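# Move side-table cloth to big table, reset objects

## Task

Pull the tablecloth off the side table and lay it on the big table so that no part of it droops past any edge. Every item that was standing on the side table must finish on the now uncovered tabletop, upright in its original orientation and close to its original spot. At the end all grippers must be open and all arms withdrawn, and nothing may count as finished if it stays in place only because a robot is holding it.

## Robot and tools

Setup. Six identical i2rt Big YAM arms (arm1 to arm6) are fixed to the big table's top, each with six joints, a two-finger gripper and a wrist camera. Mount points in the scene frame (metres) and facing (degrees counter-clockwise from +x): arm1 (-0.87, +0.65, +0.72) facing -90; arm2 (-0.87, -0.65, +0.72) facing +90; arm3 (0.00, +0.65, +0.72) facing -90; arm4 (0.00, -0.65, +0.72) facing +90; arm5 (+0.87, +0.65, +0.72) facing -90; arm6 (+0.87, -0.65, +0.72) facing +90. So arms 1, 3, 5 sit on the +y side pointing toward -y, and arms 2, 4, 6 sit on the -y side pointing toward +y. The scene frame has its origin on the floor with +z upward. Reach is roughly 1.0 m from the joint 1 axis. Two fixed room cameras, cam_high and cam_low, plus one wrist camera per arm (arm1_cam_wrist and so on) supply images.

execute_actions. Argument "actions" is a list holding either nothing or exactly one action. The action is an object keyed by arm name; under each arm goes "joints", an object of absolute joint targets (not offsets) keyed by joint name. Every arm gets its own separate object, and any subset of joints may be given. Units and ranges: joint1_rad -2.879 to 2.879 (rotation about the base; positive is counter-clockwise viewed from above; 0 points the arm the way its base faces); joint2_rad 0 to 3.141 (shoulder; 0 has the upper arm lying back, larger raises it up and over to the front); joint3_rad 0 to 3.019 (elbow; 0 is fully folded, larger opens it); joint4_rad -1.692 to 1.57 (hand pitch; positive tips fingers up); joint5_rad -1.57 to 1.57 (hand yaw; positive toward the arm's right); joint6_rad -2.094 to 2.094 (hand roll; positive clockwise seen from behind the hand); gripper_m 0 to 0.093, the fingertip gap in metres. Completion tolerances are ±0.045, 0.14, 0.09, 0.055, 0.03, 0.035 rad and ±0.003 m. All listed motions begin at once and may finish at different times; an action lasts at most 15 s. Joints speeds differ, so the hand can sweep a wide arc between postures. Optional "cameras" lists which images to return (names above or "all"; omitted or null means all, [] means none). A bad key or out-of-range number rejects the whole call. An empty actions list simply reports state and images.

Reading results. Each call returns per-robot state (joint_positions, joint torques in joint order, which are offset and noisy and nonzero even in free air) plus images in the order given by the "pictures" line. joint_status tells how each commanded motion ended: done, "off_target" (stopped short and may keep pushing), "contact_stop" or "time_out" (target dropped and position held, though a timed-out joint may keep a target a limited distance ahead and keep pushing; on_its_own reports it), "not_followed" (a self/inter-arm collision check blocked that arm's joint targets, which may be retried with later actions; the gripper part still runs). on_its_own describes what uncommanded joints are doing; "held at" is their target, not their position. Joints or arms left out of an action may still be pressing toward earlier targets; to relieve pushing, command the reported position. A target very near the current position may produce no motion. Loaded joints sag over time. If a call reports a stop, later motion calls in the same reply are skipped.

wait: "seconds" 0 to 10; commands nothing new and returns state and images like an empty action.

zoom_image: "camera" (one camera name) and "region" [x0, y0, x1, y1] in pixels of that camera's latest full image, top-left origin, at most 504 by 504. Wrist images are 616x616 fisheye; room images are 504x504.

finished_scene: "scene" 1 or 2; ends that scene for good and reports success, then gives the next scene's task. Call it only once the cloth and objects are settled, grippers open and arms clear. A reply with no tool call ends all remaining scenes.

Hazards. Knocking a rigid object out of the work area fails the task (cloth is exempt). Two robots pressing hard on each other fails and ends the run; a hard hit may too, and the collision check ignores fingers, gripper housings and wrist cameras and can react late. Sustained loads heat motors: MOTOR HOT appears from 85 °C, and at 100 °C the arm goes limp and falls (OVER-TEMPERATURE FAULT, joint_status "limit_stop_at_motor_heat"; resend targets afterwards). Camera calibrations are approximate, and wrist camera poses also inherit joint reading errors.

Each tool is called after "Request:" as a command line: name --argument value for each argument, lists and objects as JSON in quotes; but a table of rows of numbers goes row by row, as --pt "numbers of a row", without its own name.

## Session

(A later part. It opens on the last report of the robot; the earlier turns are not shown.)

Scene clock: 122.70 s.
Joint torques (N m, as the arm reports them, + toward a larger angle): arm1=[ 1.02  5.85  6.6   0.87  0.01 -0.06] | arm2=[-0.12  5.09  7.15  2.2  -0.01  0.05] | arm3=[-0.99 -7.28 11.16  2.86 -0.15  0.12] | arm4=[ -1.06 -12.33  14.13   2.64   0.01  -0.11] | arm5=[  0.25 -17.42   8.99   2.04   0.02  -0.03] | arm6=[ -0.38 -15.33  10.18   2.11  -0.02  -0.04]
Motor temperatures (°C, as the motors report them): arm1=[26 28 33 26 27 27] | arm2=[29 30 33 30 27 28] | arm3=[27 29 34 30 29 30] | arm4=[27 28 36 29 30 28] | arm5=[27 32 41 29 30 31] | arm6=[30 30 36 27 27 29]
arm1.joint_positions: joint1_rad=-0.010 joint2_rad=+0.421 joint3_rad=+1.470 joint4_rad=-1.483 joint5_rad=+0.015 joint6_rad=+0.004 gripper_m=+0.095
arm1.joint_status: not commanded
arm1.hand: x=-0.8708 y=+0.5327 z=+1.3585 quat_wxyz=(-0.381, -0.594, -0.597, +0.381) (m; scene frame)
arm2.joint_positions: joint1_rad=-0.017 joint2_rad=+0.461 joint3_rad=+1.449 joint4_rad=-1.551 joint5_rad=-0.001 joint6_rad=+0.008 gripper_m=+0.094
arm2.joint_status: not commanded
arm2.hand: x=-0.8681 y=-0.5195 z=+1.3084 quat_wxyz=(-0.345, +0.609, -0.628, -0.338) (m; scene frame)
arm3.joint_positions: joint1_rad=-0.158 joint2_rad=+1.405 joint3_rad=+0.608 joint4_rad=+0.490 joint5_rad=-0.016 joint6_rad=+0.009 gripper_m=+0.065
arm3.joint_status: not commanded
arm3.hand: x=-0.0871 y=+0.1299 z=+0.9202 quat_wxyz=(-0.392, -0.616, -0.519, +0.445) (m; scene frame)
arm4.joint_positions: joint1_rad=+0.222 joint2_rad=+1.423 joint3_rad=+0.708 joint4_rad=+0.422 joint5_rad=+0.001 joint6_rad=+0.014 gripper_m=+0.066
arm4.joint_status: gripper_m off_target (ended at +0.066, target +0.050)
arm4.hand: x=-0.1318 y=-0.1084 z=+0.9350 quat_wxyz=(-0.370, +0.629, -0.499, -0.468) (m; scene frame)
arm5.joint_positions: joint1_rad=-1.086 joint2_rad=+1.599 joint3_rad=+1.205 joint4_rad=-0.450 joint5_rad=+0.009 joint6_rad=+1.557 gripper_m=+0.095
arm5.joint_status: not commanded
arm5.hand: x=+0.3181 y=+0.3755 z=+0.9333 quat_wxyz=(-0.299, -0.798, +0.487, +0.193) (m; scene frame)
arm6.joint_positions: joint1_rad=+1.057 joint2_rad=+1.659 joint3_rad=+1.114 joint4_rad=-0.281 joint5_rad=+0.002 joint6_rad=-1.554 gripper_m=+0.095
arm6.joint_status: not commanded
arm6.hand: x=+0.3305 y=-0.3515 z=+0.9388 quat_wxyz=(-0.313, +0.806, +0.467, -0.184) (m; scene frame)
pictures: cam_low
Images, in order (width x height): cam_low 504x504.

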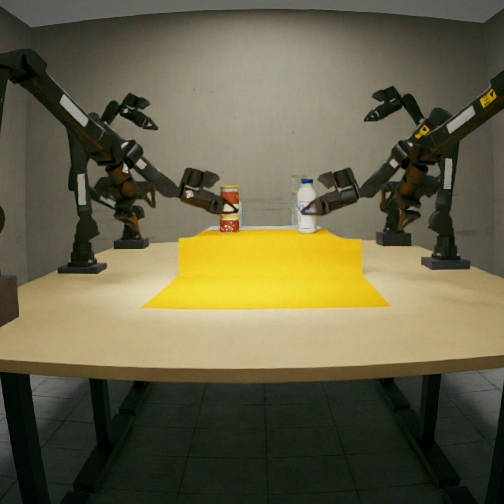

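Request:
execute_actions --actions '[{"arm3":{"joints":{"gripper_m":0.03,"joint2_rad":1.0,"joint4_rad":0.11}},"arm4":{"joints":{"gripper_m":0.03,"joint2_rad":1.02,"joint4_rad":0.04}},"arm5":{"joints":{"joint2_rad":2.08,"joint3_rad":1.78,"joint4_rad":-0.47}},"arm6":{"joints":{"joint1_rad":1.10,"joint2_rad":2.13,"joint3_rad":1.725,"joint4_rad":-0.37}}}]' --cameras '["arm5_cam_wrist","arm6_cam_wrist","cam_low","cam_high"]'

Scene clock: 139.67 s.
Joint torques (N m, as the arm reports them, + toward a larger angle): arm1=[ 0.99  5.87  6.6   0.86  0.02 -0.05] | arm2=[-0.29  4.74  7.22  2.07  0.08  0.04] | arm3=[-1.   -5.41 13.24  2.28 -0.15  0.12] | arm4=[ -0.88 -10.86  15.93   2.73   0.    -0.11] | arm5=[  0.18 -24.2   11.66   0.86   0.01  -0.05] | arm6=[  0.37 -25.47  13.62   1.18  -0.01  -0.04]
Motor temperatures (°C, as the motors report them): arm1=[26 28 33 26 27 27] | arm2=[29 30 34 30 27 28] | arm3=[27 29 34 30 29 30] | arm4=[27 28 37 29 30 28] | arm5=[27 32 42 29 30 31] | arm6=[30 30 36 27 27 29]
arm1.joint_positions: joint1_rad=-0.010 joint2_rad=+0.421 joint3_rad=+1.470 joint4_rad=-1.483 joint5_rad=+0.015 joint6_rad=+0.004 gripper_m=+0.095
arm1.joint_status: not commanded
arm1.hand: x=-0.8708 y=+0.5327 z=+1.3585 quat_wxyz=(-0.381, -0.594, -0.597, +0.381) (m; scene frame)
arm2.joint_positions: joint1_rad=-0.017 joint2_rad=+0.461 joint3_rad=+1.449 joint4_rad=-1.551 joint5_rad=-0.001 joint6_rad=+0.008 gripper_m=+0.094
arm2.joint_status: not commanded
arm2.hand: x=-0.8681 y=-0.5195 z=+1.3084 quat_wxyz=(-0.345, +0.609, -0.628, -0.338) (m; scene frame)
arm3.joint_positions: joint1_rad=-0.158 joint2_rad=+1.017 joint3_rad=+0.608 joint4_rad=+0.106 joint5_rad=-0.016 joint6_rad=+0.009 gripper_m=+0.065
arm3.joint_status: gripper_m off_target (ended at +0.065, target +0.030); the others done
arm3.hand: x=-0.0774 y=+0.1916 z=+1.0152 quat_wxyz=(-0.393, -0.615, -0.518, +0.446) (m; scene frame)
arm4.joint_positions: joint1_rad=+0.222 joint2_rad=+1.047 joint3_rad=+0.708 joint4_rad=+0.020 joint5_rad=+0.001 joint6_rad=+0.014 gripper_m=+0.066
arm4.joint_status: gripper_m off_target (ended at +0.066, target +0.030); the others done
arm4.hand: x=-0.1160 y=-0.1788 z=+1.0297 quat_wxyz=(-0.363, +0.635, -0.504, -0.460) (m; scene frame)
arm5.joint_positions: joint1_rad=-1.086 joint2_rad=+2.069 joint3_rad=+1.735 joint4_rad=-0.459 joint5_rad=+0.009 joint6_rad=+1.558 gripper_m=+0.095
arm5.joint_status: all done
arm5.hand: x=+0.1577 y=+0.2952 z=+0.8872 quat_wxyz=(-0.319, -0.790, +0.482, +0.206) (m; scene frame)
arm6.joint_positions: joint1_rad=+1.101 joint2_rad=+2.137 joint3_rad=+1.685 joint4_rad=-0.363 joint5_rad=+0.002 joint6_rad=-1.555 gripper_m=+0.095
arm6.joint_status: all done
arm6.hand: x=+0.1586 y=-0.2960 z=+0.8828 quat_wxyz=(-0.312, +0.794, +0.484, -0.194) (m; scene frame)
pictures: arm5_cam_wrist, arm6_cam_wrist, cam_high, cam_low
camera_calibration (this result's frames):
arm5_cam_wrist: T_world_to_cam=[[0.635944, 0.327512, -0.698792, 0.424118], [0.735068, -0.53285, 0.419219, -0.323335], [-0.235052, -0.78026, -0.579607, 0.900407], [0, 0, 0, 1]] pos_world=[0.1796, 0.391359, 0.953801]
arm6_cam_wrist: T_world_to_cam=[[-0.642291, 0.335446, 0.689158, -0.412416], [0.73113, 0.537991, 0.419542, -0.324175], [-0.230027, 0.773331, -0.590801, 0.918754], [0, 0, 0, 1]] pos_world=[0.183461, -0.397754, 0.963025]
Images, in order (width x height): arm5_cam_wrist 616x616, arm6_cam_wrist 616x616, cam_high 504x504, cam_low 504x504.

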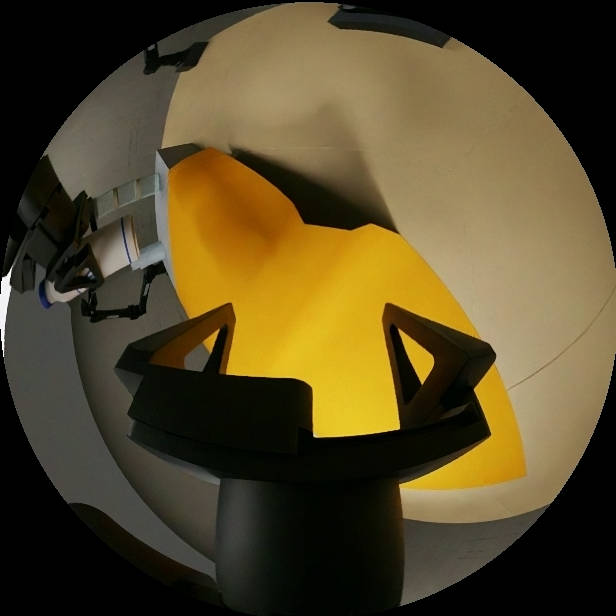

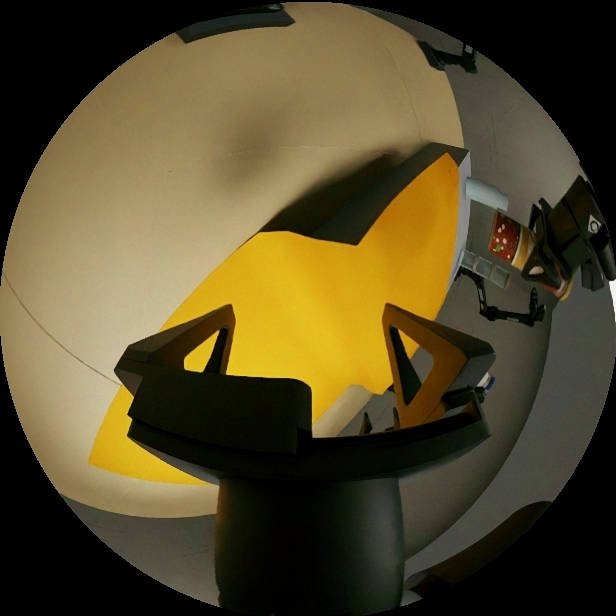

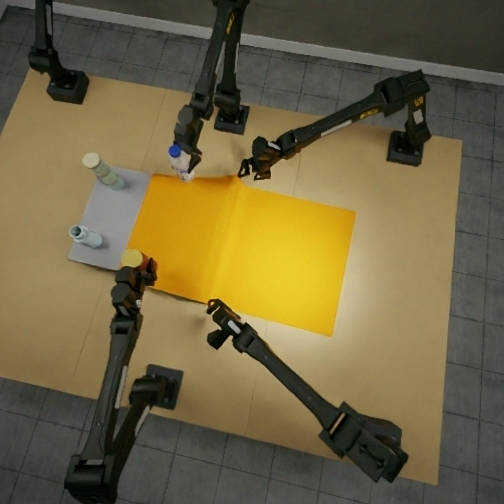

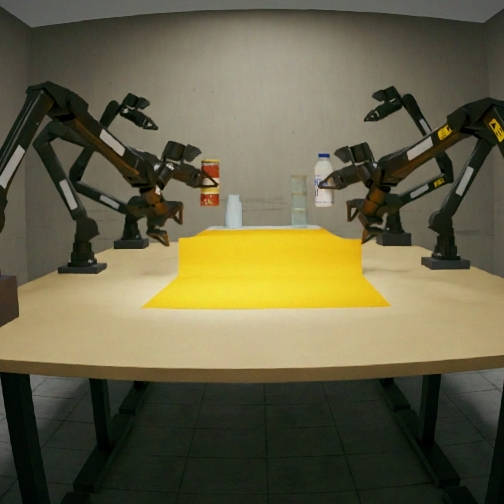

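Request:
execute_actions --actions '[{"arm5":{"joints":{"joint1_rad":-1.105,"joint2_rad":2.43,"joint3_rad":2.2,"joint4_rad":-0.545}},"arm6":{"joints":{"joint1_rad":1.136,"joint2_rad":2.355,"joint3_rad":2.055,"joint4_rad":-0.46}}}]' --cameras '["arm5_cam_wrist","arm6_cam_wrist","cam_low","cam_high"]'

Scene clock: 158.83 s.
Joint torques (N m, as the arm reports them, + toward a larger angle): arm1=[ 0.97  5.86  6.6   0.87  0.02 -0.05] | arm2=[ 0.37  4.93  7.17  2.08 -0.02  0.06] | arm3=[-1.04 -5.4  13.23  2.28 -0.16  0.12] | arm4=[ -0.9  -10.92  15.98   2.75   0.01  -0.11] | arm5=[ -0.19 -26.31  12.22   0.69  -0.02  -0.12] | arm6=[  0.66 -28.68  14.48   1.32  -0.01   0.  ]
Motor temperatures (°C, as the motors report them): arm1=[26 28 34 26 27 27] | arm2=[29 30 34 30 27 28] | arm3=[27 29 37 30 29 30] | arm4=[27 28 39 29 30 28] | arm5=[27 34 46 29 30 31] | arm6=[30 33 40 27 27 29]
arm1.joint_positions: joint1_rad=-0.010 joint2_rad=+0.421 joint3_rad=+1.470 joint4_rad=-1.483 joint5_rad=+0.015 joint6_rad=+0.004 gripper_m=+0.095
arm1.joint_status: not commanded
arm1.hand: x=-0.8708 y=+0.5327 z=+1.3585 quat_wxyz=(-0.381, -0.594, -0.597, +0.381) (m; scene frame)
arm2.joint_positions: joint1_rad=-0.017 joint2_rad=+0.461 joint3_rad=+1.449 joint4_rad=-1.551 joint5_rad=-0.001 joint6_rad=+0.008 gripper_m=+0.094
arm2.joint_status: not commanded
arm2.hand: x=-0.8681 y=-0.5195 z=+1.3084 quat_wxyz=(-0.345, +0.609, -0.628, -0.338) (m; scene frame)
arm3.joint_positions: joint1_rad=-0.158 joint2_rad=+1.017 joint3_rad=+0.608 joint4_rad=+0.106 joint5_rad=-0.016 joint6_rad=+0.009 gripper_m=+0.065
arm3.joint_status: not commanded
arm3.hand: x=-0.0774 y=+0.1916 z=+1.0152 quat_wxyz=(-0.393, -0.615, -0.518, +0.446) (m; scene frame)
arm4.joint_positions: joint1_rad=+0.222 joint2_rad=+1.047 joint3_rad=+0.708 joint4_rad=+0.020 joint5_rad=+0.001 joint6_rad=+0.014 gripper_m=+0.066
arm4.joint_status: not commanded
arm4.hand: x=-0.1160 y=-0.1788 z=+1.0297 quat_wxyz=(-0.363, +0.635, -0.504, -0.460) (m; scene frame)
arm5.joint_positions: joint1_rad=-1.108 joint2_rad=+2.387 joint3_rad=+2.150 joint4_rad=-0.529 joint5_rad=+0.010 joint6_rad=+1.564 gripper_m=+0.095
arm5.joint_status: all done
arm5.hand: x=+0.0626 y=+0.2692 z=+0.8371 quat_wxyz=(-0.327, -0.778, +0.491, +0.215) (m; scene frame)
arm6.joint_positions: joint1_rad=+1.138 joint2_rad=+2.359 joint3_rad=+2.005 joint4_rad=-0.454 joint5_rad=+0.002 joint6_rad=-1.555 gripper_m=+0.095
arm6.joint_status: all done
arm6.hand: x=+0.0806 y=-0.2925 z=+0.8540 quat_wxyz=(-0.312, +0.784, +0.498, -0.201) (m; scene frame)
pictures: arm5_cam_wrist, arm6_cam_wrist, cam_high, cam_low
camera_calibration (this result's frames):
arm5_cam_wrist: T_world_to_cam=[[0.628267, 0.300231, -0.717733, 0.481756], [0.730276, -0.545707, 0.410975, -0.23568], [-0.268285, -0.782346, -0.562102, 0.816702], [0, 0, 0, 1]] pos_world=[0.0885493, 0.365693, 0.9017]
arm6_cam_wrist: T_world_to_cam=[[-0.649416, 0.309615, 0.694548, -0.455429], [0.713784, 0.563173, 0.416351, -0.245431], [-0.262242, 0.766143, -0.586732, 0.87812], [0, 0, 0, 1]] pos_world=[0.109703, -0.393537, 0.933724]
Images, in order (width x height): arm5_cam_wrist 616x616, arm6_cam_wrist 616x616, cam_high 504x504, cam_low 504x504.

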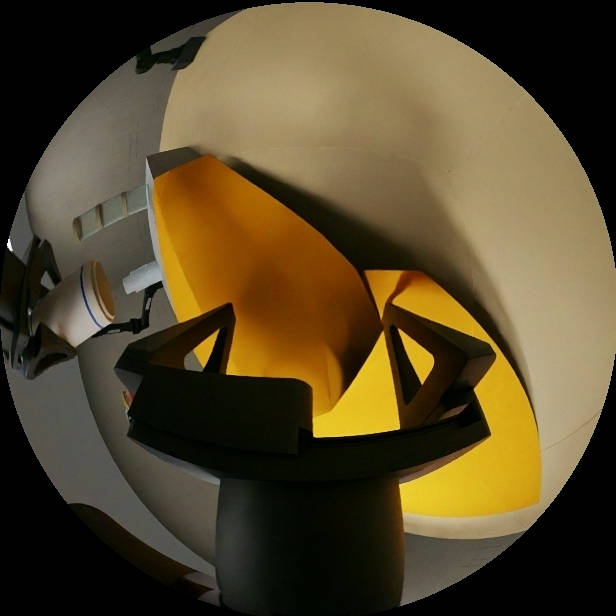

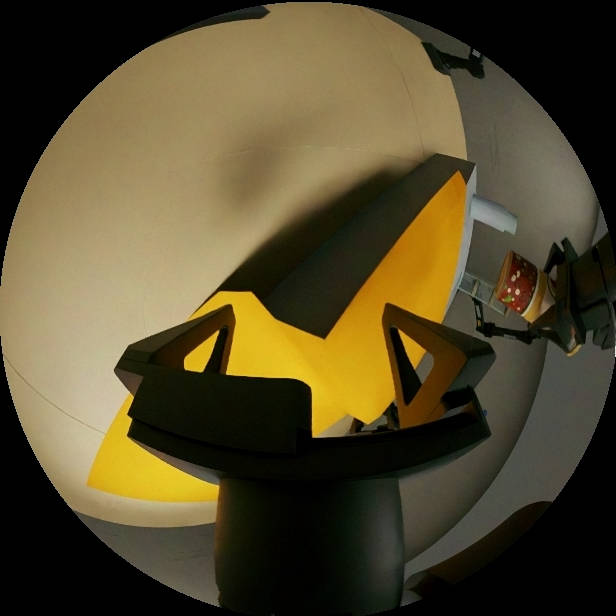

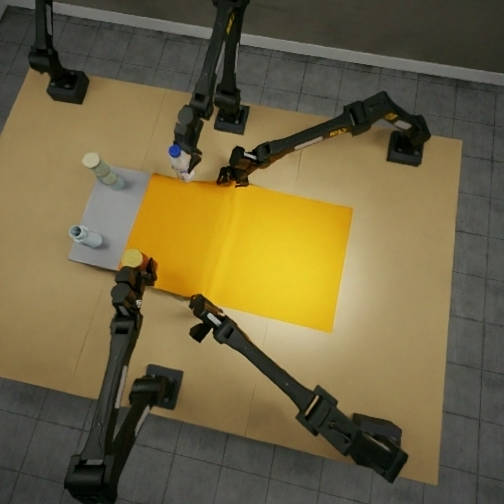

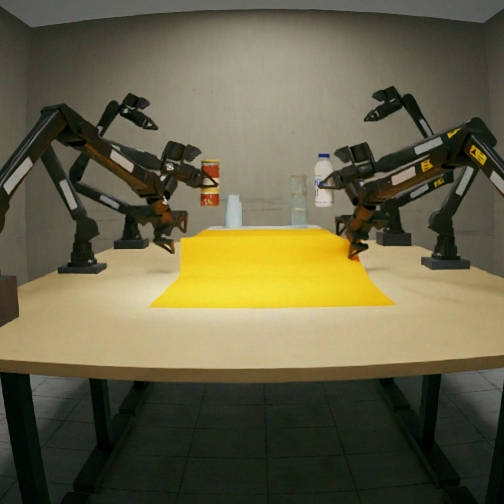

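Request:
execute_actions --actions '[]' --cameras '["arm5_cam_wrist","arm6_cam_wrist","cam_low","arm3_cam_wrist","arm4_cam_wrist"]'

Request:
zoom_image --camera "cam_low" --region '[130, 180, 410, 320]'

Scene clock: 163.43 s.
Joint torques (N m, as the arm reports them, + toward a larger angle): arm1=[ 0.98  5.87  6.6   0.87  0.02 -0.06] | arm2=[-0.83  5.08  7.38  2.19  0.06  0.05] | arm3=[-1.   -5.4  13.23  2.28 -0.15  0.12] | arm4=[ -0.93 -10.89  15.97   2.72   0.01  -0.12] | arm5=[ -0.04 -26.15  12.22   0.69  -0.02  -0.12] | arm6=[  0.99 -29.19  14.72   1.36  -0.05  -0.03]
Motor temperatures (°C, as the motors report them): arm1=[26 28 34 26 27 27] | arm2=[29 30 34 30 27 28] | arm3=[27 29 37 30 29 30] | arm4=[27 28 39 29 30 28] | arm5=[27 35 47 29 30 31] | arm6=[30 34 41 26 27 29]
arm1.joint_positions: joint1_rad=-0.010 joint2_rad=+0.421 joint3_rad=+1.470 joint4_rad=-1.483 joint5_rad=+0.015 joint6_rad=+0.004 gripper_m=+0.095
arm1.joint_status: not commanded
arm1.hand: x=-0.8708 y=+0.5327 z=+1.3585 quat_wxyz=(-0.381, -0.594, -0.597, +0.381) (m; scene frame)
arm2.joint_positions: joint1_rad=-0.017 joint2_rad=+0.461 joint3_rad=+1.449 joint4_rad=-1.551 joint5_rad=-0.001 joint6_rad=+0.008 gripper_m=+0.094
arm2.joint_status: not commanded
arm2.hand: x=-0.8681 y=-0.5195 z=+1.3084 quat_wxyz=(-0.345, +0.609, -0.628, -0.338) (m; scene frame)
arm3.joint_positions: joint1_rad=-0.158 joint2_rad=+1.017 joint3_rad=+0.608 joint4_rad=+0.106 joint5_rad=-0.016 joint6_rad=+0.009 gripper_m=+0.065
arm3.joint_status: not commanded
arm3.hand: x=-0.0774 y=+0.1916 z=+1.0152 quat_wxyz=(-0.393, -0.615, -0.518, +0.446) (m; scene frame)
arm4.joint_positions: joint1_rad=+0.222 joint2_rad=+1.047 joint3_rad=+0.708 joint4_rad=+0.020 joint5_rad=+0.001 joint6_rad=+0.014 gripper_m=+0.066
arm4.joint_status: not commanded
arm4.hand: x=-0.1160 y=-0.1788 z=+1.0297 quat_wxyz=(-0.363, +0.635, -0.504, -0.460) (m; scene frame)
arm5.joint_positions: joint1_rad=-1.108 joint2_rad=+2.387 joint3_rad=+2.150 joint4_rad=-0.529 joint5_rad=+0.010 joint6_rad=+1.564 gripper_m=+0.095
arm5.joint_status: all done
arm5.hand: x=+0.0626 y=+0.2692 z=+0.8371 quat_wxyz=(-0.327, -0.778, +0.491, +0.215) (m; scene frame)
arm6.joint_positions: joint1_rad=+1.138 joint2_rad=+2.359 joint3_rad=+2.005 joint4_rad=-0.454 joint5_rad=+0.002 joint6_rad=-1.555 gripper_m=+0.095
arm6.joint_status: all done
arm6.hand: x=+0.0806 y=-0.2925 z=+0.8540 quat_wxyz=(-0.312, +0.784, +0.498, -0.201) (m; scene frame)
pictures: arm3_cam_wrist, arm4_cam_wrist, arm5_cam_wrist, arm6_cam_wrist, cam_low
camera_calibration (this result's frames):
arm3_cam_wrist: T_world_to_cam=[[-0.989123, 0.144833, -0.0256868, -0.0794979], [0.13136, 0.791168, -0.597325, 0.468648], [-0.0661901, -0.594202, -0.801588, 1.04974], [0, 0, 0, 1]] pos_world=[-0.070712, 0.264494, 1.11935]
arm4_cam_wrist: T_world_to_cam=[[0.97443, 0.224653, 0.00409372, 0.146312], [0.184831, -0.791076, -0.583126, 0.481696], [-0.127762, 0.568972, -0.812372, 1.05166], [0, 0, 0, 1]] pos_world=[-0.0972404, -0.250176, 1.13463]
arm5_cam_wrist: T_world_to_cam=[[0.628267, 0.300231, -0.717733, 0.481756], [0.730276, -0.545707, 0.410975, -0.23568], [-0.268285, -0.782346, -0.562102, 0.816702], [0, 0, 0, 1]] pos_world=[0.0885493, 0.365693, 0.9017]
arm6_cam_wrist: T_world_to_cam=[[-0.649416, 0.309615, 0.694548, -0.455429], [0.713784, 0.563173, 0.416351, -0.245431], [-0.262242, 0.766143, -0.586732, 0.87812], [0, 0, 0, 1]] pos_world=[0.109703, -0.393537, 0.933724]
Images, in order (width x height): arm3_cam_wrist 616x616, arm4_cam_wrist 616x616, arm5_cam_wrist 616x616, arm6_cam_wrist 616x616, cam_low 504x504.

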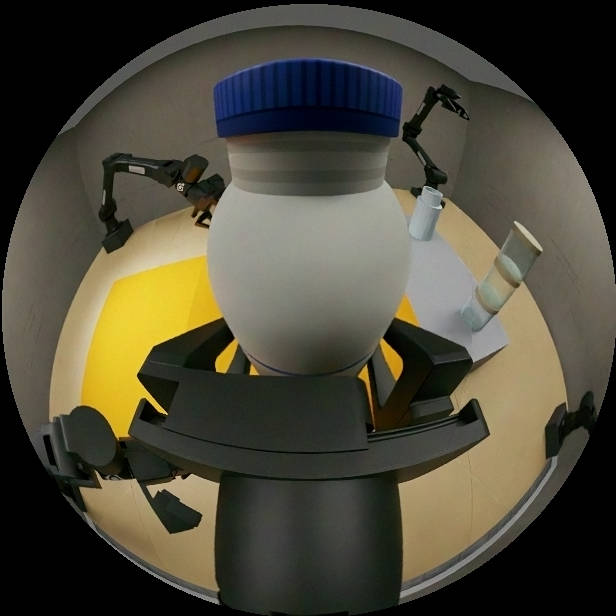

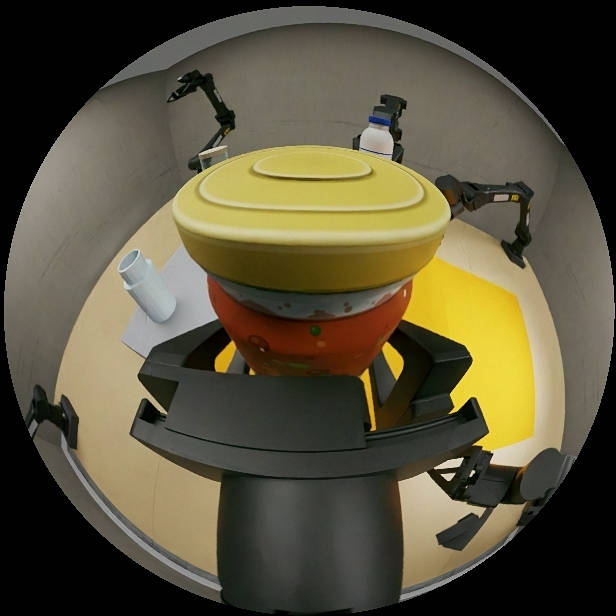

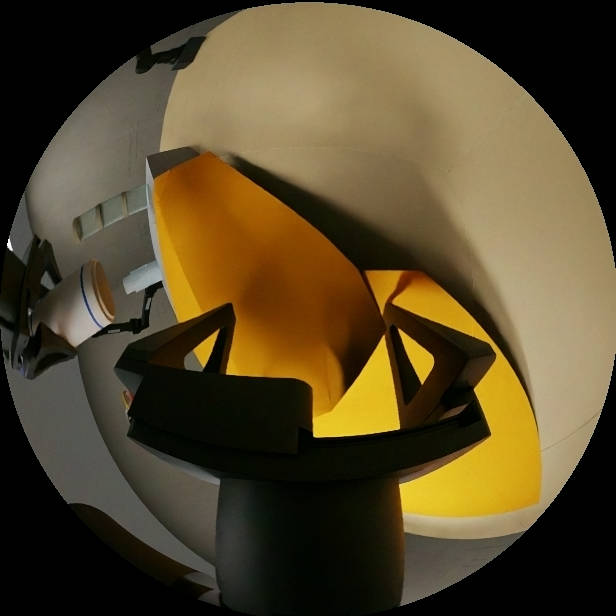

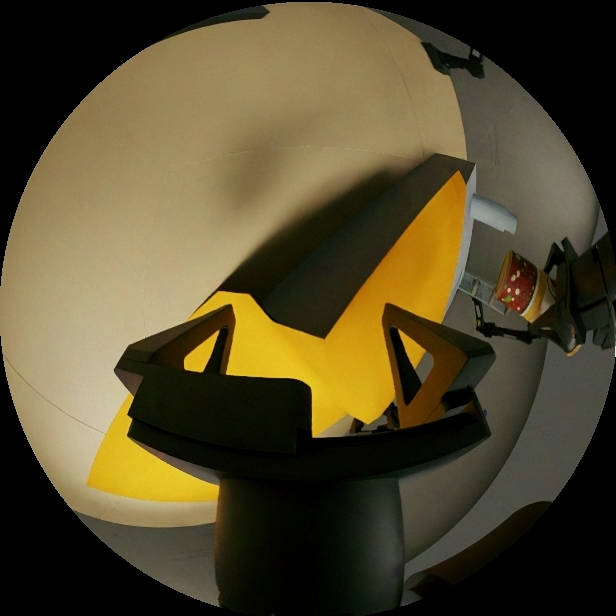

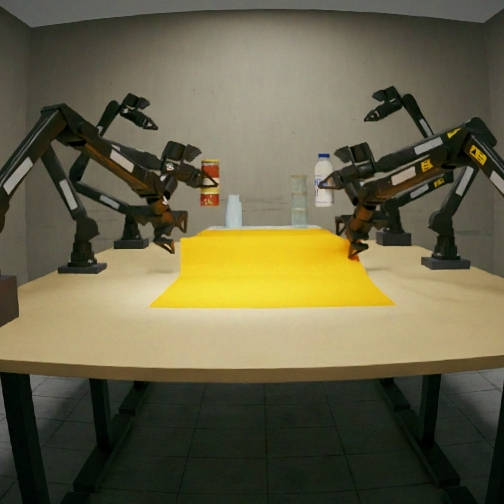

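Region (130, 180, 410, 320) of cam_low's 504x504 image, scaled by 1.800, with more detail than that image has.

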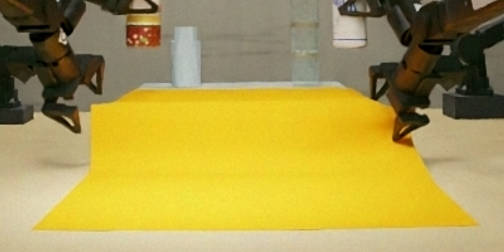

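Request:
execute_actions --actions '[{"arm5":{"joints":{"joint1_rad":-1.19,"joint2_rad":2.40}},"arm6":{"joints":{"joint1_rad":1.09}}}]' --cameras '["arm5_cam_wrist","arm6_cam_wrist","cam_low","cam_high"]'

Request:
zoom_image --camera "cam_low" --region '[130, 180, 410, 320]'

Scene clock: 171.83 s.
Joint torques (N m, as the arm reports them, + toward a larger angle): arm1=[ 0.97  5.87  6.59  0.87  0.02 -0.05] | arm2=[-0.88  4.89  7.31  1.74  0.03  0.06] | arm3=[-1.01 -5.41 13.24  2.28 -0.15  0.12] | arm4=[ -0.93 -10.87  15.97   2.75   0.01  -0.11] | arm5=[ -0.08 -28.69  12.23   0.7    0.1   -0.12] | arm6=[  1.43 -28.07  14.58   1.09  -0.09  -0.04]
Motor temperatures (°C, as the motors report them): arm1=[26 28 34 26 27 27] | arm2=[29 30 34 30 27 28] | arm3=[27 29 37 30 29 30] | arm4=[27 28 40 29 30 28] | arm5=[27 35 48 29 30 31] | arm6=[30 34 42 26 27 29]
arm1.joint_positions: joint1_rad=-0.010 joint2_rad=+0.421 joint3_rad=+1.470 joint4_rad=-1.483 joint5_rad=+0.015 joint6_rad=+0.004 gripper_m=+0.095
arm1.joint_status: not commanded
arm1.hand: x=-0.8708 y=+0.5327 z=+1.3585 quat_wxyz=(-0.381, -0.594, -0.597, +0.381) (m; scene frame)
arm2.joint_positions: joint1_rad=-0.017 joint2_rad=+0.461 joint3_rad=+1.449 joint4_rad=-1.551 joint5_rad=-0.001 joint6_rad=+0.008 gripper_m=+0.094
arm2.joint_status: not commanded
arm2.hand: x=-0.8681 y=-0.5195 z=+1.3084 quat_wxyz=(-0.345, +0.609, -0.628, -0.338) (m; scene frame)
arm3.joint_positions: joint1_rad=-0.158 joint2_rad=+1.017 joint3_rad=+0.608 joint4_rad=+0.106 joint5_rad=-0.016 joint6_rad=+0.009 gripper_m=+0.065
arm3.joint_status: not commanded
arm3.hand: x=-0.0774 y=+0.1916 z=+1.0152 quat_wxyz=(-0.393, -0.615, -0.518, +0.446) (m; scene frame)
arm4.joint_positions: joint1_rad=+0.222 joint2_rad=+1.047 joint3_rad=+0.708 joint4_rad=+0.020 joint5_rad=+0.001 joint6_rad=+0.014 gripper_m=+0.066
arm4.joint_status: not commanded
arm4.hand: x=-0.1160 y=-0.1788 z=+1.0297 quat_wxyz=(-0.363, +0.635, -0.504, -0.460) (m; scene frame)
arm5.joint_positions: joint1_rad=-1.191 joint2_rad=+2.387 joint3_rad=+2.150 joint4_rad=-0.529 joint5_rad=+0.007 joint6_rad=+1.564 gripper_m=+0.095
arm5.joint_status: all done
arm5.hand: x=+0.0339 y=+0.3374 z=+0.8372 quat_wxyz=(-0.319, -0.758, +0.522, +0.227) (m; scene frame)
arm6.joint_positions: joint1_rad=+1.083 joint2_rad=+2.359 joint3_rad=+2.005 joint4_rad=-0.454 joint5_rad=+0.002 joint6_rad=-1.555 gripper_m=+0.095
arm6.joint_status: all done
arm6.hand: x=+0.1011 y=-0.2503 z=+0.8542 quat_wxyz=(-0.317, +0.797, +0.476, -0.193) (m; scene frame)
pictures: arm5_cam_wrist, arm6_cam_wrist, cam_high, cam_low
camera_calibration (this result's frames):
arm5_cam_wrist: T_world_to_cam=[[0.651036, 0.246705, -0.717836, 0.496816], [0.683262, -0.602389, 0.41265, -0.158183], [-0.330614, -0.759121, -0.560741, 0.855557], [0, 0, 0, 1]] pos_world=[0.0674944, 0.431616, 0.901653]
arm6_cam_wrist: T_world_to_cam=[[-0.631597, 0.344161, 0.694722, -0.448618], [0.74329, 0.523605, 0.416362, -0.296831], [-0.220464, 0.779353, -0.586519, 0.850186], [0, 0, 0, 1]] pos_world=[0.12472, -0.352776, 0.933904]
Images, in order (width x height): arm5_cam_wrist 616x616, arm6_cam_wrist 616x616, cam_high 504x504, cam_low 504x504.

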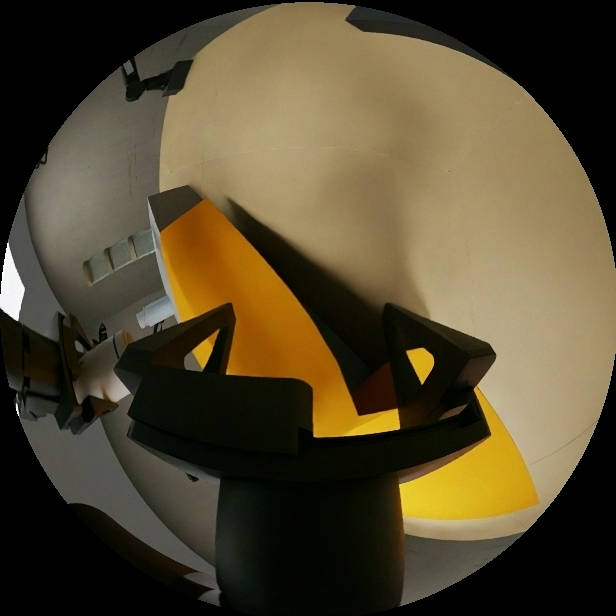

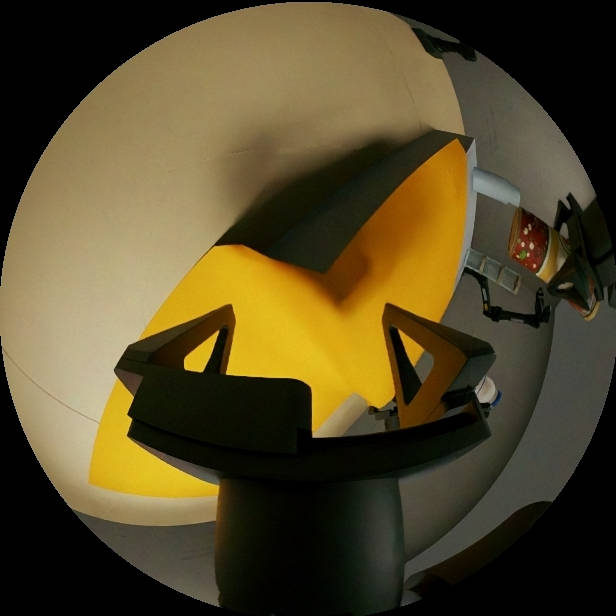

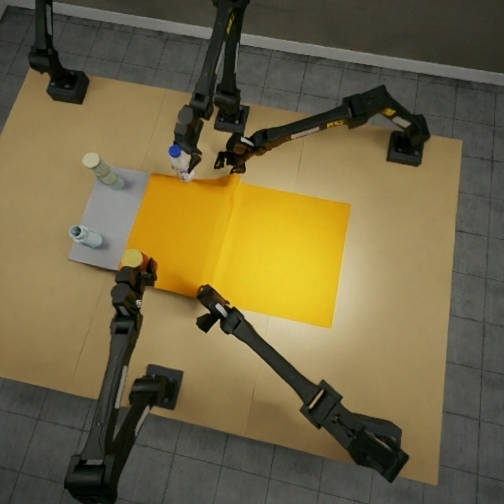

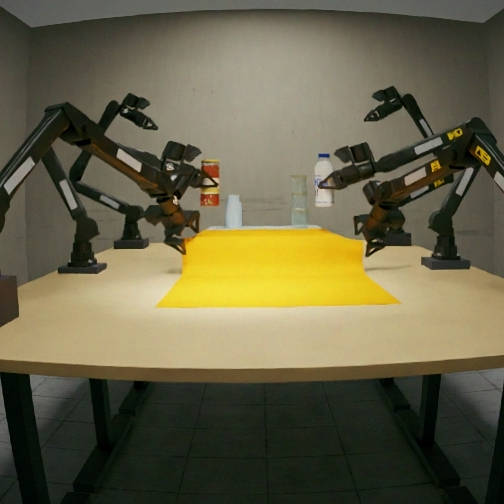

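Region (130, 180, 410, 320) of cam_low's 504x504 image, scaled by 1.800, with more detail than that image has.

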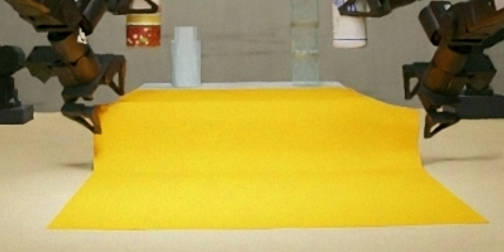

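Request:
execute_actions --actions '[{"arm5":{"joints":{"joint3_rad":2.09,"joint2_rad":2.387}},"arm6":{"joints":{"joint2_rad":2.445,"joint3_rad":2.145}}}]' --cameras '[]'

Request:
execute_actions --actions '[{"arm5":{"joints":{"joint1_rad":-1.115}}}]' --cameras '["arm5_cam_wrist","arm6_cam_wrist","cam_low"]'

Request:
zoom_image --camera "cam_low" --region '[130, 180, 410, 320]'

Scene clock: 188.27 s.
Joint torques (N m, as the arm reports them, + toward a larger angle): arm1=[ 0.96  5.88  6.6   0.86  0.02 -0.06] | arm2=[-0.05  4.76  7.19  2.19  0.07  0.04] | arm3=[-1.02 -5.39 13.22  2.28 -0.15  0.12] | arm4=[ -0.95 -10.94  15.96   2.73   0.01  -0.11] | arm5=[ -0.22 -29.41   8.79   0.76   0.1   -0.12] | arm6=[  1.18 -26.81  14.65   1.15  -0.05  -0.01]
Motor temperatures (°C, as the motors report them): arm1=[26 28 34 26 27 27] | arm2=[29 30 34 30 27 28] | arm3=[27 29 38 30 29 30] | arm4=[27 28 40 29 30 28] | arm5=[27 37 49 29 30 31] | arm6=[30 36 44 26 27 29]
arm1.joint_positions: joint1_rad=-0.010 joint2_rad=+0.421 joint3_rad=+1.470 joint4_rad=-1.483 joint5_rad=+0.015 joint6_rad=+0.004 gripper_m=+0.095
arm1.joint_status: not commanded
arm1.hand: x=-0.8708 y=+0.5327 z=+1.3585 quat_wxyz=(-0.381, -0.594, -0.597, +0.381) (m; scene frame)
arm2.joint_positions: joint1_rad=-0.017 joint2_rad=+0.461 joint3_rad=+1.449 joint4_rad=-1.551 joint5_rad=-0.001 joint6_rad=+0.008 gripper_m=+0.094
arm2.joint_status: not commanded
arm2.hand: x=-0.8681 y=-0.5195 z=+1.3084 quat_wxyz=(-0.345, +0.609, -0.628, -0.338) (m; scene frame)
arm3.joint_positions: joint1_rad=-0.158 joint2_rad=+1.017 joint3_rad=+0.608 joint4_rad=+0.106 joint5_rad=-0.016 joint6_rad=+0.009 gripper_m=+0.065
arm3.joint_status: not commanded
arm3.hand: x=-0.0774 y=+0.1916 z=+1.0152 quat_wxyz=(-0.393, -0.615, -0.518, +0.446) (m; scene frame)
arm4.joint_positions: joint1_rad=+0.222 joint2_rad=+1.047 joint3_rad=+0.708 joint4_rad=+0.020 joint5_rad=+0.001 joint6_rad=+0.014 gripper_m=+0.066
arm4.joint_status: not commanded
arm4.hand: x=-0.1160 y=-0.1788 z=+1.0297 quat_wxyz=(-0.363, +0.635, -0.504, -0.460) (m; scene frame)
arm5.joint_positions: joint1_rad=-1.191 joint2_rad=+2.384 joint3_rad=+2.088 joint4_rad=-0.533 joint5_rad=+0.007 joint6_rad=+1.564 gripper_m=+0.095
arm5.joint_status: all done
arm5.hand: x=+0.0503 y=+0.3436 z=+0.8058 quat_wxyz=(-0.295, -0.767, +0.529, +0.211) (m; scene frame)
arm6.joint_positions: joint1_rad=+1.083 joint2_rad=+2.430 joint3_rad=+2.096 joint4_rad=-0.455 joint5_rad=+0.002 joint6_rad=-1.555 gripper_m=+0.095
arm6.joint_status: all done
arm6.hand: x=+0.0827 y=-0.2407 z=+0.8421 quat_wxyz=(-0.325, +0.794, +0.474, -0.198) (m; scene frame)
pictures: none
No camera images: the call's "cameras" was empty. Leave "cameras" out to get every camera's image.

Scene clock: 189.23 s.
Joint torques (N m, as the arm reports them, + toward a larger angle): arm1=[ 0.96  5.83  6.6   0.87  0.02 -0.05] | arm2=[-0.07  4.66  7.19  1.98  0.06  0.09] | arm3=[-1.01 -5.39 13.22  2.28 -0.15  0.12] | arm4=[ -0.93 -10.88  15.97   2.73   0.    -0.11] | arm5=[ -0.89 -29.18   8.76   0.77  -0.03  -0.12] | arm6=[  1.88 -27.78  14.61   1.24  -0.03  -0.02]
Motor temperatures (°C, as the motors report them): arm1=[26 28 34 26 27 27] | arm2=[29 30 34 30 27 28] | arm3=[27 29 38 30 29 30] | arm4=[27 28 40 29 30 28] | arm5=[27 37 49 29 30 31] | arm6=[30 36 44 26 27 29]
arm1.joint_positions: joint1_rad=-0.010 joint2_rad=+0.421 joint3_rad=+1.470 joint4_rad=-1.483 joint5_rad=+0.015 joint6_rad=+0.004 gripper_m=+0.095
arm1.joint_status: not commanded
arm1.hand: x=-0.8708 y=+0.5327 z=+1.3585 quat_wxyz=(-0.381, -0.594, -0.597, +0.381) (m; scene frame)
arm2.joint_positions: joint1_rad=-0.017 joint2_rad=+0.461 joint3_rad=+1.449 joint4_rad=-1.551 joint5_rad=-0.001 joint6_rad=+0.008 gripper_m=+0.094
arm2.joint_status: not commanded
arm2.hand: x=-0.8681 y=-0.5195 z=+1.3084 quat_wxyz=(-0.345, +0.609, -0.628, -0.338) (m; scene frame)
arm3.joint_positions: joint1_rad=-0.158 joint2_rad=+1.017 joint3_rad=+0.608 joint4_rad=+0.106 joint5_rad=-0.016 joint6_rad=+0.009 gripper_m=+0.065
arm3.joint_status: not commanded
arm3.hand: x=-0.0774 y=+0.1916 z=+1.0152 quat_wxyz=(-0.393, -0.615, -0.518, +0.446) (m; scene frame)
arm4.joint_positions: joint1_rad=+0.222 joint2_rad=+1.047 joint3_rad=+0.708 joint4_rad=+0.020 joint5_rad=+0.001 joint6_rad=+0.014 gripper_m=+0.066
arm4.joint_status: not commanded
arm4.hand: x=-0.1160 y=-0.1788 z=+1.0297 quat_wxyz=(-0.363, +0.635, -0.504, -0.460) (m; scene frame)
arm5.joint_positions: joint1_rad=-1.111 joint2_rad=+2.384 joint3_rad=+2.088 joint4_rad=-0.533 joint5_rad=+0.010 joint6_rad=+1.564 gripper_m=+0.095
arm5.joint_status: all done
arm5.hand: x=+0.0773 y=+0.2792 z=+0.8057 quat_wxyz=(-0.303, -0.788, +0.498, +0.200) (m; scene frame)
arm6.joint_positions: joint1_rad=+1.084 joint2_rad=+2.430 joint3_rad=+2.096 joint4_rad=-0.455 joint5_rad=+0.002 joint6_rad=-1.555 gripper_m=+0.095
arm6.joint_status: not commanded
arm6.hand: x=+0.0825 y=-0.2410 z=+0.8421 quat_wxyz=(-0.325, +0.794, +0.475, -0.198) (m; scene frame)
pictures: arm5_cam_wrist, arm6_cam_wrist, cam_low
camera_calibration (this result's frames):
arm5_cam_wrist: T_world_to_cam=[[0.66858, 0.31677, -0.672799, 0.40305], [0.704455, -0.559603, 0.436563, -0.242744], [-0.23821, -0.765834, -0.597289, 0.832265], [0, 0, 0, 1]] pos_world=[0.0997856, 0.373863, 0.874248]
arm6_cam_wrist: T_world_to_cam=[[-0.61958, 0.337122, 0.70885, -0.469712], [0.75011, 0.520299, 0.408196, -0.277355], [-0.231202, 0.784626, -0.575246, 0.824406], [0, 0, 0, 1]] pos_world=[0.107627, -0.344193, 0.920407]
Images, in order (width x height): arm5_cam_wrist 616x616, arm6_cam_wrist 616x616, cam_low 504x504.

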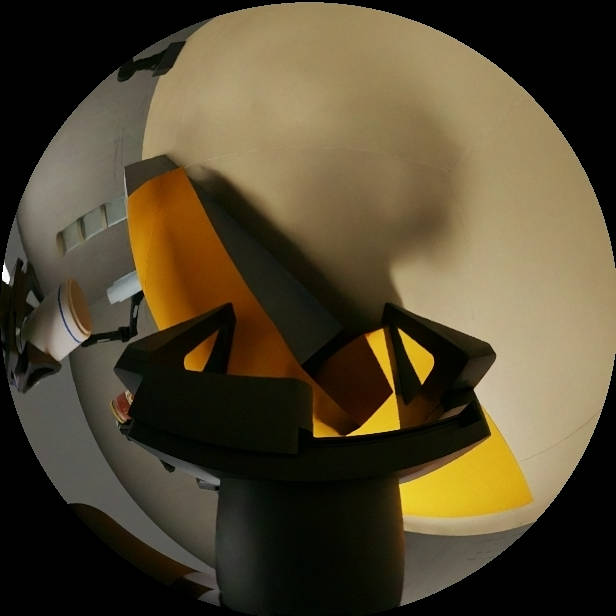

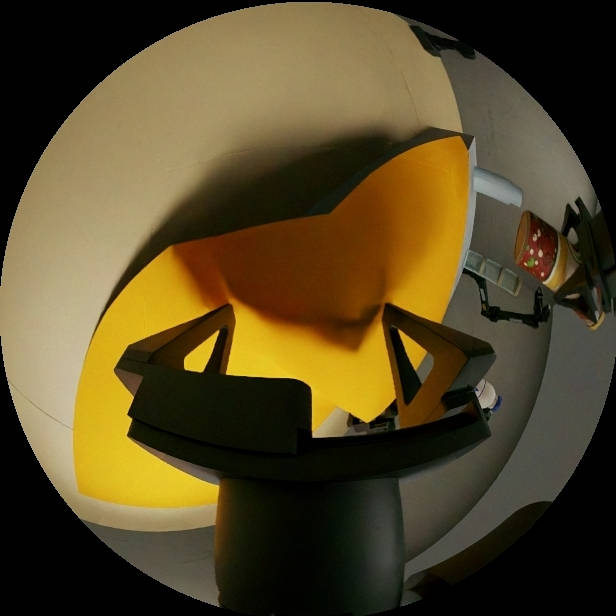

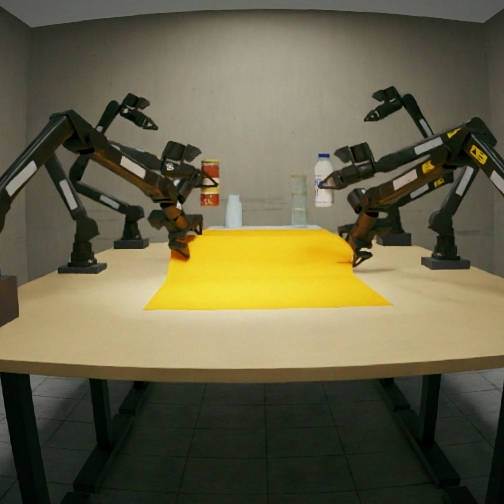

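Region (130, 180, 410, 320) of cam_low's 504x504 image, scaled by 1.800, with more detail than that image has.

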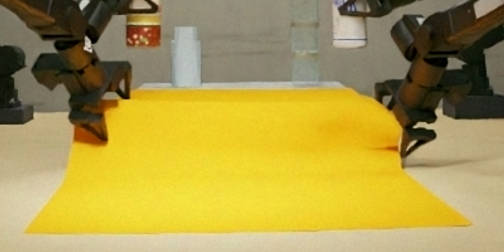

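Request:
execute_actions --actions '[{"arm6":{"joints":{"joint2_rad":2.48}},"arm5":{"joints":{"gripper_m":0.0}}}]' --cameras '[]'

Request:
execute_actions --actions '[{"arm6":{"joints":{"gripper_m":0.0}}}]' --cameras '["arm5_cam_wrist","arm6_cam_wrist","cam_low"]'

Request:
zoom_image --camera "cam_low" --region '[130, 180, 410, 320]'

Scene clock: 196.27 s.
Joint torques (N m, as the arm reports them, + toward a larger angle): arm1=[ 1.01  5.91  6.6   0.87  0.02 -0.05] | arm2=[-0.51  5.37  7.3   2.06  0.07  0.09] | arm3=[-1.03 -5.39 13.22  2.28 -0.15  0.12] | arm4=[ -0.86 -10.84  15.93   2.72   0.01  -0.12] | arm5=[  0.36 -29.06   8.73   0.9   -0.04  -0.12] | arm6=[  0.88 -24.23  14.08   1.36  -0.05  -0.02]
Motor temperatures (°C, as the motors report them): arm1=[26 28 34 26 27 27] | arm2=[29 30 34 30 27 28] | arm3=[27 29 38 30 29 30] | arm4=[27 28 41 29 30 28] | arm5=[27 38 47 29 30 31] | arm6=[30 36 44 26 27 29]
arm1.joint_positions: joint1_rad=-0.010 joint2_rad=+0.421 joint3_rad=+1.470 joint4_rad=-1.483 joint5_rad=+0.015 joint6_rad=+0.004 gripper_m=+0.095
arm1.joint_status: not commanded
arm1.hand: x=-0.8708 y=+0.5327 z=+1.3585 quat_wxyz=(-0.381, -0.594, -0.597, +0.381) (m; scene frame)
arm2.joint_positions: joint1_rad=-0.017 joint2_rad=+0.461 joint3_rad=+1.449 joint4_rad=-1.551 joint5_rad=-0.001 joint6_rad=+0.008 gripper_m=+0.094
arm2.joint_status: not commanded
arm2.hand: x=-0.8681 y=-0.5195 z=+1.3084 quat_wxyz=(-0.345, +0.609, -0.628, -0.338) (m; scene frame)
arm3.joint_positions: joint1_rad=-0.158 joint2_rad=+1.017 joint3_rad=+0.608 joint4_rad=+0.106 joint5_rad=-0.016 joint6_rad=+0.009 gripper_m=+0.065
arm3.joint_status: not commanded
arm3.hand: x=-0.0774 y=+0.1916 z=+1.0152 quat_wxyz=(-0.393, -0.615, -0.518, +0.446) (m; scene frame)
arm4.joint_positions: joint1_rad=+0.222 joint2_rad=+1.047 joint3_rad=+0.708 joint4_rad=+0.020 joint5_rad=+0.001 joint6_rad=+0.014 gripper_m=+0.066
arm4.joint_status: not commanded
arm4.hand: x=-0.1160 y=-0.1788 z=+1.0297 quat_wxyz=(-0.363, +0.635, -0.504, -0.460) (m; scene frame)
arm5.joint_positions: joint1_rad=-1.124 joint2_rad=+2.384 joint3_rad=+2.088 joint4_rad=-0.537 joint5_rad=+0.011 joint6_rad=+1.564 gripper_m=+0.001
arm5.joint_status: all done
arm5.hand: x=+0.0731 y=+0.2898 z=+0.8051 quat_wxyz=(-0.300, -0.785, +0.503, +0.201) (m; scene frame)
arm6.joint_positions: joint1_rad=+1.085 joint2_rad=+2.436 joint3_rad=+2.102 joint4_rad=-0.455 joint5_rad=+0.002 joint6_rad=-1.556 gripper_m=+0.095
arm6.joint_status: all done
arm6.hand: x=+0.0813 y=-0.2411 z=+0.8400 quat_wxyz=(-0.325, +0.794, +0.475, -0.197) (m; scene frame)
pictures: none
No camera images: the call's "cameras" was empty. Leave "cameras" out to get every camera's image.

Scene clock: 197.07 s.
Joint torques (N m, as the arm reports them, + toward a larger angle): arm1=[ 0.98  5.88  6.61  0.86  0.02 -0.05] | arm2=[-0.07  5.01  7.2   2.2   0.    0.06] | arm3=[-1.02 -5.39 13.22  2.28 -0.15  0.12] | arm4=[ -0.99 -10.88  15.98   2.75   0.01  -0.11] | arm5=[  0.38 -29.32   8.75   0.91  -0.01  -0.12] | arm6=[ -0.49 -23.17  11.99   1.62   0.03   0.06]
Motor temperatures (°C, as the motors report them): arm1=[26 28 34 26 27 27] | arm2=[29 30 34 30 27 28] | arm3=[27 29 39 30 29 30] | arm4=[27 28 41 29 30 28] | arm5=[27 38 47 29 30 31] | arm6=[30 36 44 26 27 29]
arm1.joint_positions: joint1_rad=-0.010 joint2_rad=+0.421 joint3_rad=+1.470 joint4_rad=-1.483 joint5_rad=+0.015 joint6_rad=+0.004 gripper_m=+0.095
arm1.joint_status: not commanded
arm1.hand: x=-0.8708 y=+0.5327 z=+1.3585 quat_wxyz=(-0.381, -0.594, -0.597, +0.381) (m; scene frame)
arm2.joint_positions: joint1_rad=-0.017 joint2_rad=+0.461 joint3_rad=+1.449 joint4_rad=-1.551 joint5_rad=-0.001 joint6_rad=+0.008 gripper_m=+0.094
arm2.joint_status: not commanded
arm2.hand: x=-0.8681 y=-0.5195 z=+1.3084 quat_wxyz=(-0.345, +0.609, -0.628, -0.338) (m; scene frame)
arm3.joint_positions: joint1_rad=-0.158 joint2_rad=+1.017 joint3_rad=+0.608 joint4_rad=+0.106 joint5_rad=-0.016 joint6_rad=+0.009 gripper_m=+0.065
arm3.joint_status: not commanded
arm3.hand: x=-0.0774 y=+0.1916 z=+1.0152 quat_wxyz=(-0.393, -0.615, -0.518, +0.446) (m; scene frame)
arm4.joint_positions: joint1_rad=+0.222 joint2_rad=+1.047 joint3_rad=+0.708 joint4_rad=+0.020 joint5_rad=+0.001 joint6_rad=+0.014 gripper_m=+0.066
arm4.joint_status: not commanded
arm4.hand: x=-0.1160 y=-0.1788 z=+1.0297 quat_wxyz=(-0.363, +0.635, -0.504, -0.460) (m; scene frame)
arm5.joint_positions: joint1_rad=-1.123 joint2_rad=+2.384 joint3_rad=+2.088 joint4_rad=-0.537 joint5_rad=+0.010 joint6_rad=+1.564 gripper_m=+0.001
arm5.joint_status: not commanded
arm5.hand: x=+0.0734 y=+0.2891 z=+0.8051 quat_wxyz=(-0.300, -0.785, +0.503, +0.201) (m; scene frame)
arm6.joint_positions: joint1_rad=+1.098 joint2_rad=+2.419 joint3_rad=+2.128 joint4_rad=-0.466 joint5_rad=-0.001 joint6_rad=-1.562 gripper_m=+0.001
arm6.joint_status: all done
arm6.hand: x=+0.0695 y=-0.2488 z=+0.8662 quat_wxyz=(-0.335, +0.784, +0.480, -0.207) (m; scene frame)
pictures: arm5_cam_wrist, arm6_cam_wrist, cam_low
camera_calibration (this result's frames):
arm5_cam_wrist: T_world_to_cam=[[0.674484, 0.309529, -0.670271, 0.401755], [0.696305, -0.56849, 0.438154, -0.232346], [-0.245421, -0.762241, -0.598964, 0.839438], [0, 0, 0, 1]] pos_world=[0.0968217, 0.383413, 0.873881]
arm6_cam_wrist: T_world_to_cam=[[-0.607574, 0.31297, 0.730002, -0.517423], [0.749771, 0.529292, 0.397107, -0.261451], [-0.262102, 0.788606, -0.55624, 0.828002], [0, 0, 0, 1]] pos_world=[0.0986761, -0.352646, 0.942112]
Images, in order (width x height): arm5_cam_wrist 616x616, arm6_cam_wrist 616x616, cam_low 504x504.

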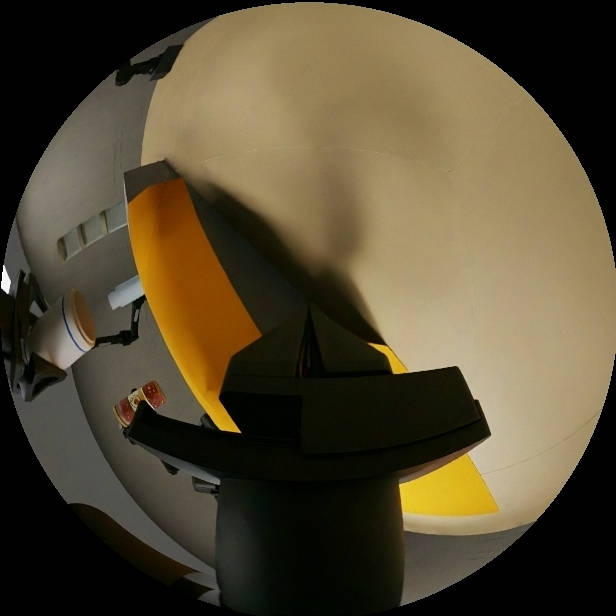

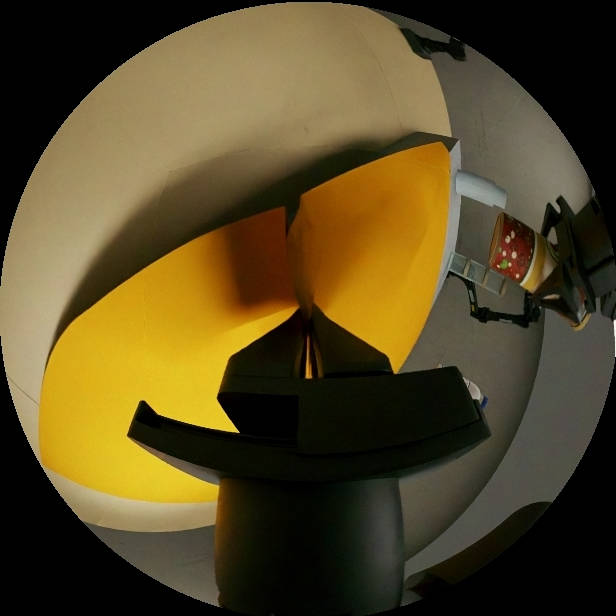

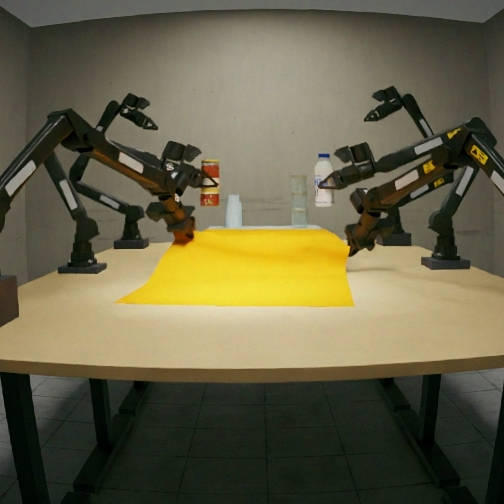

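Region (130, 180, 410, 320) of cam_low's 504x504 image, scaled by 1.800, with more detail than that image has.

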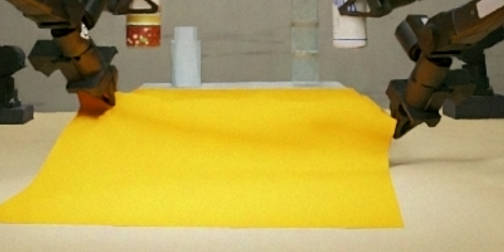

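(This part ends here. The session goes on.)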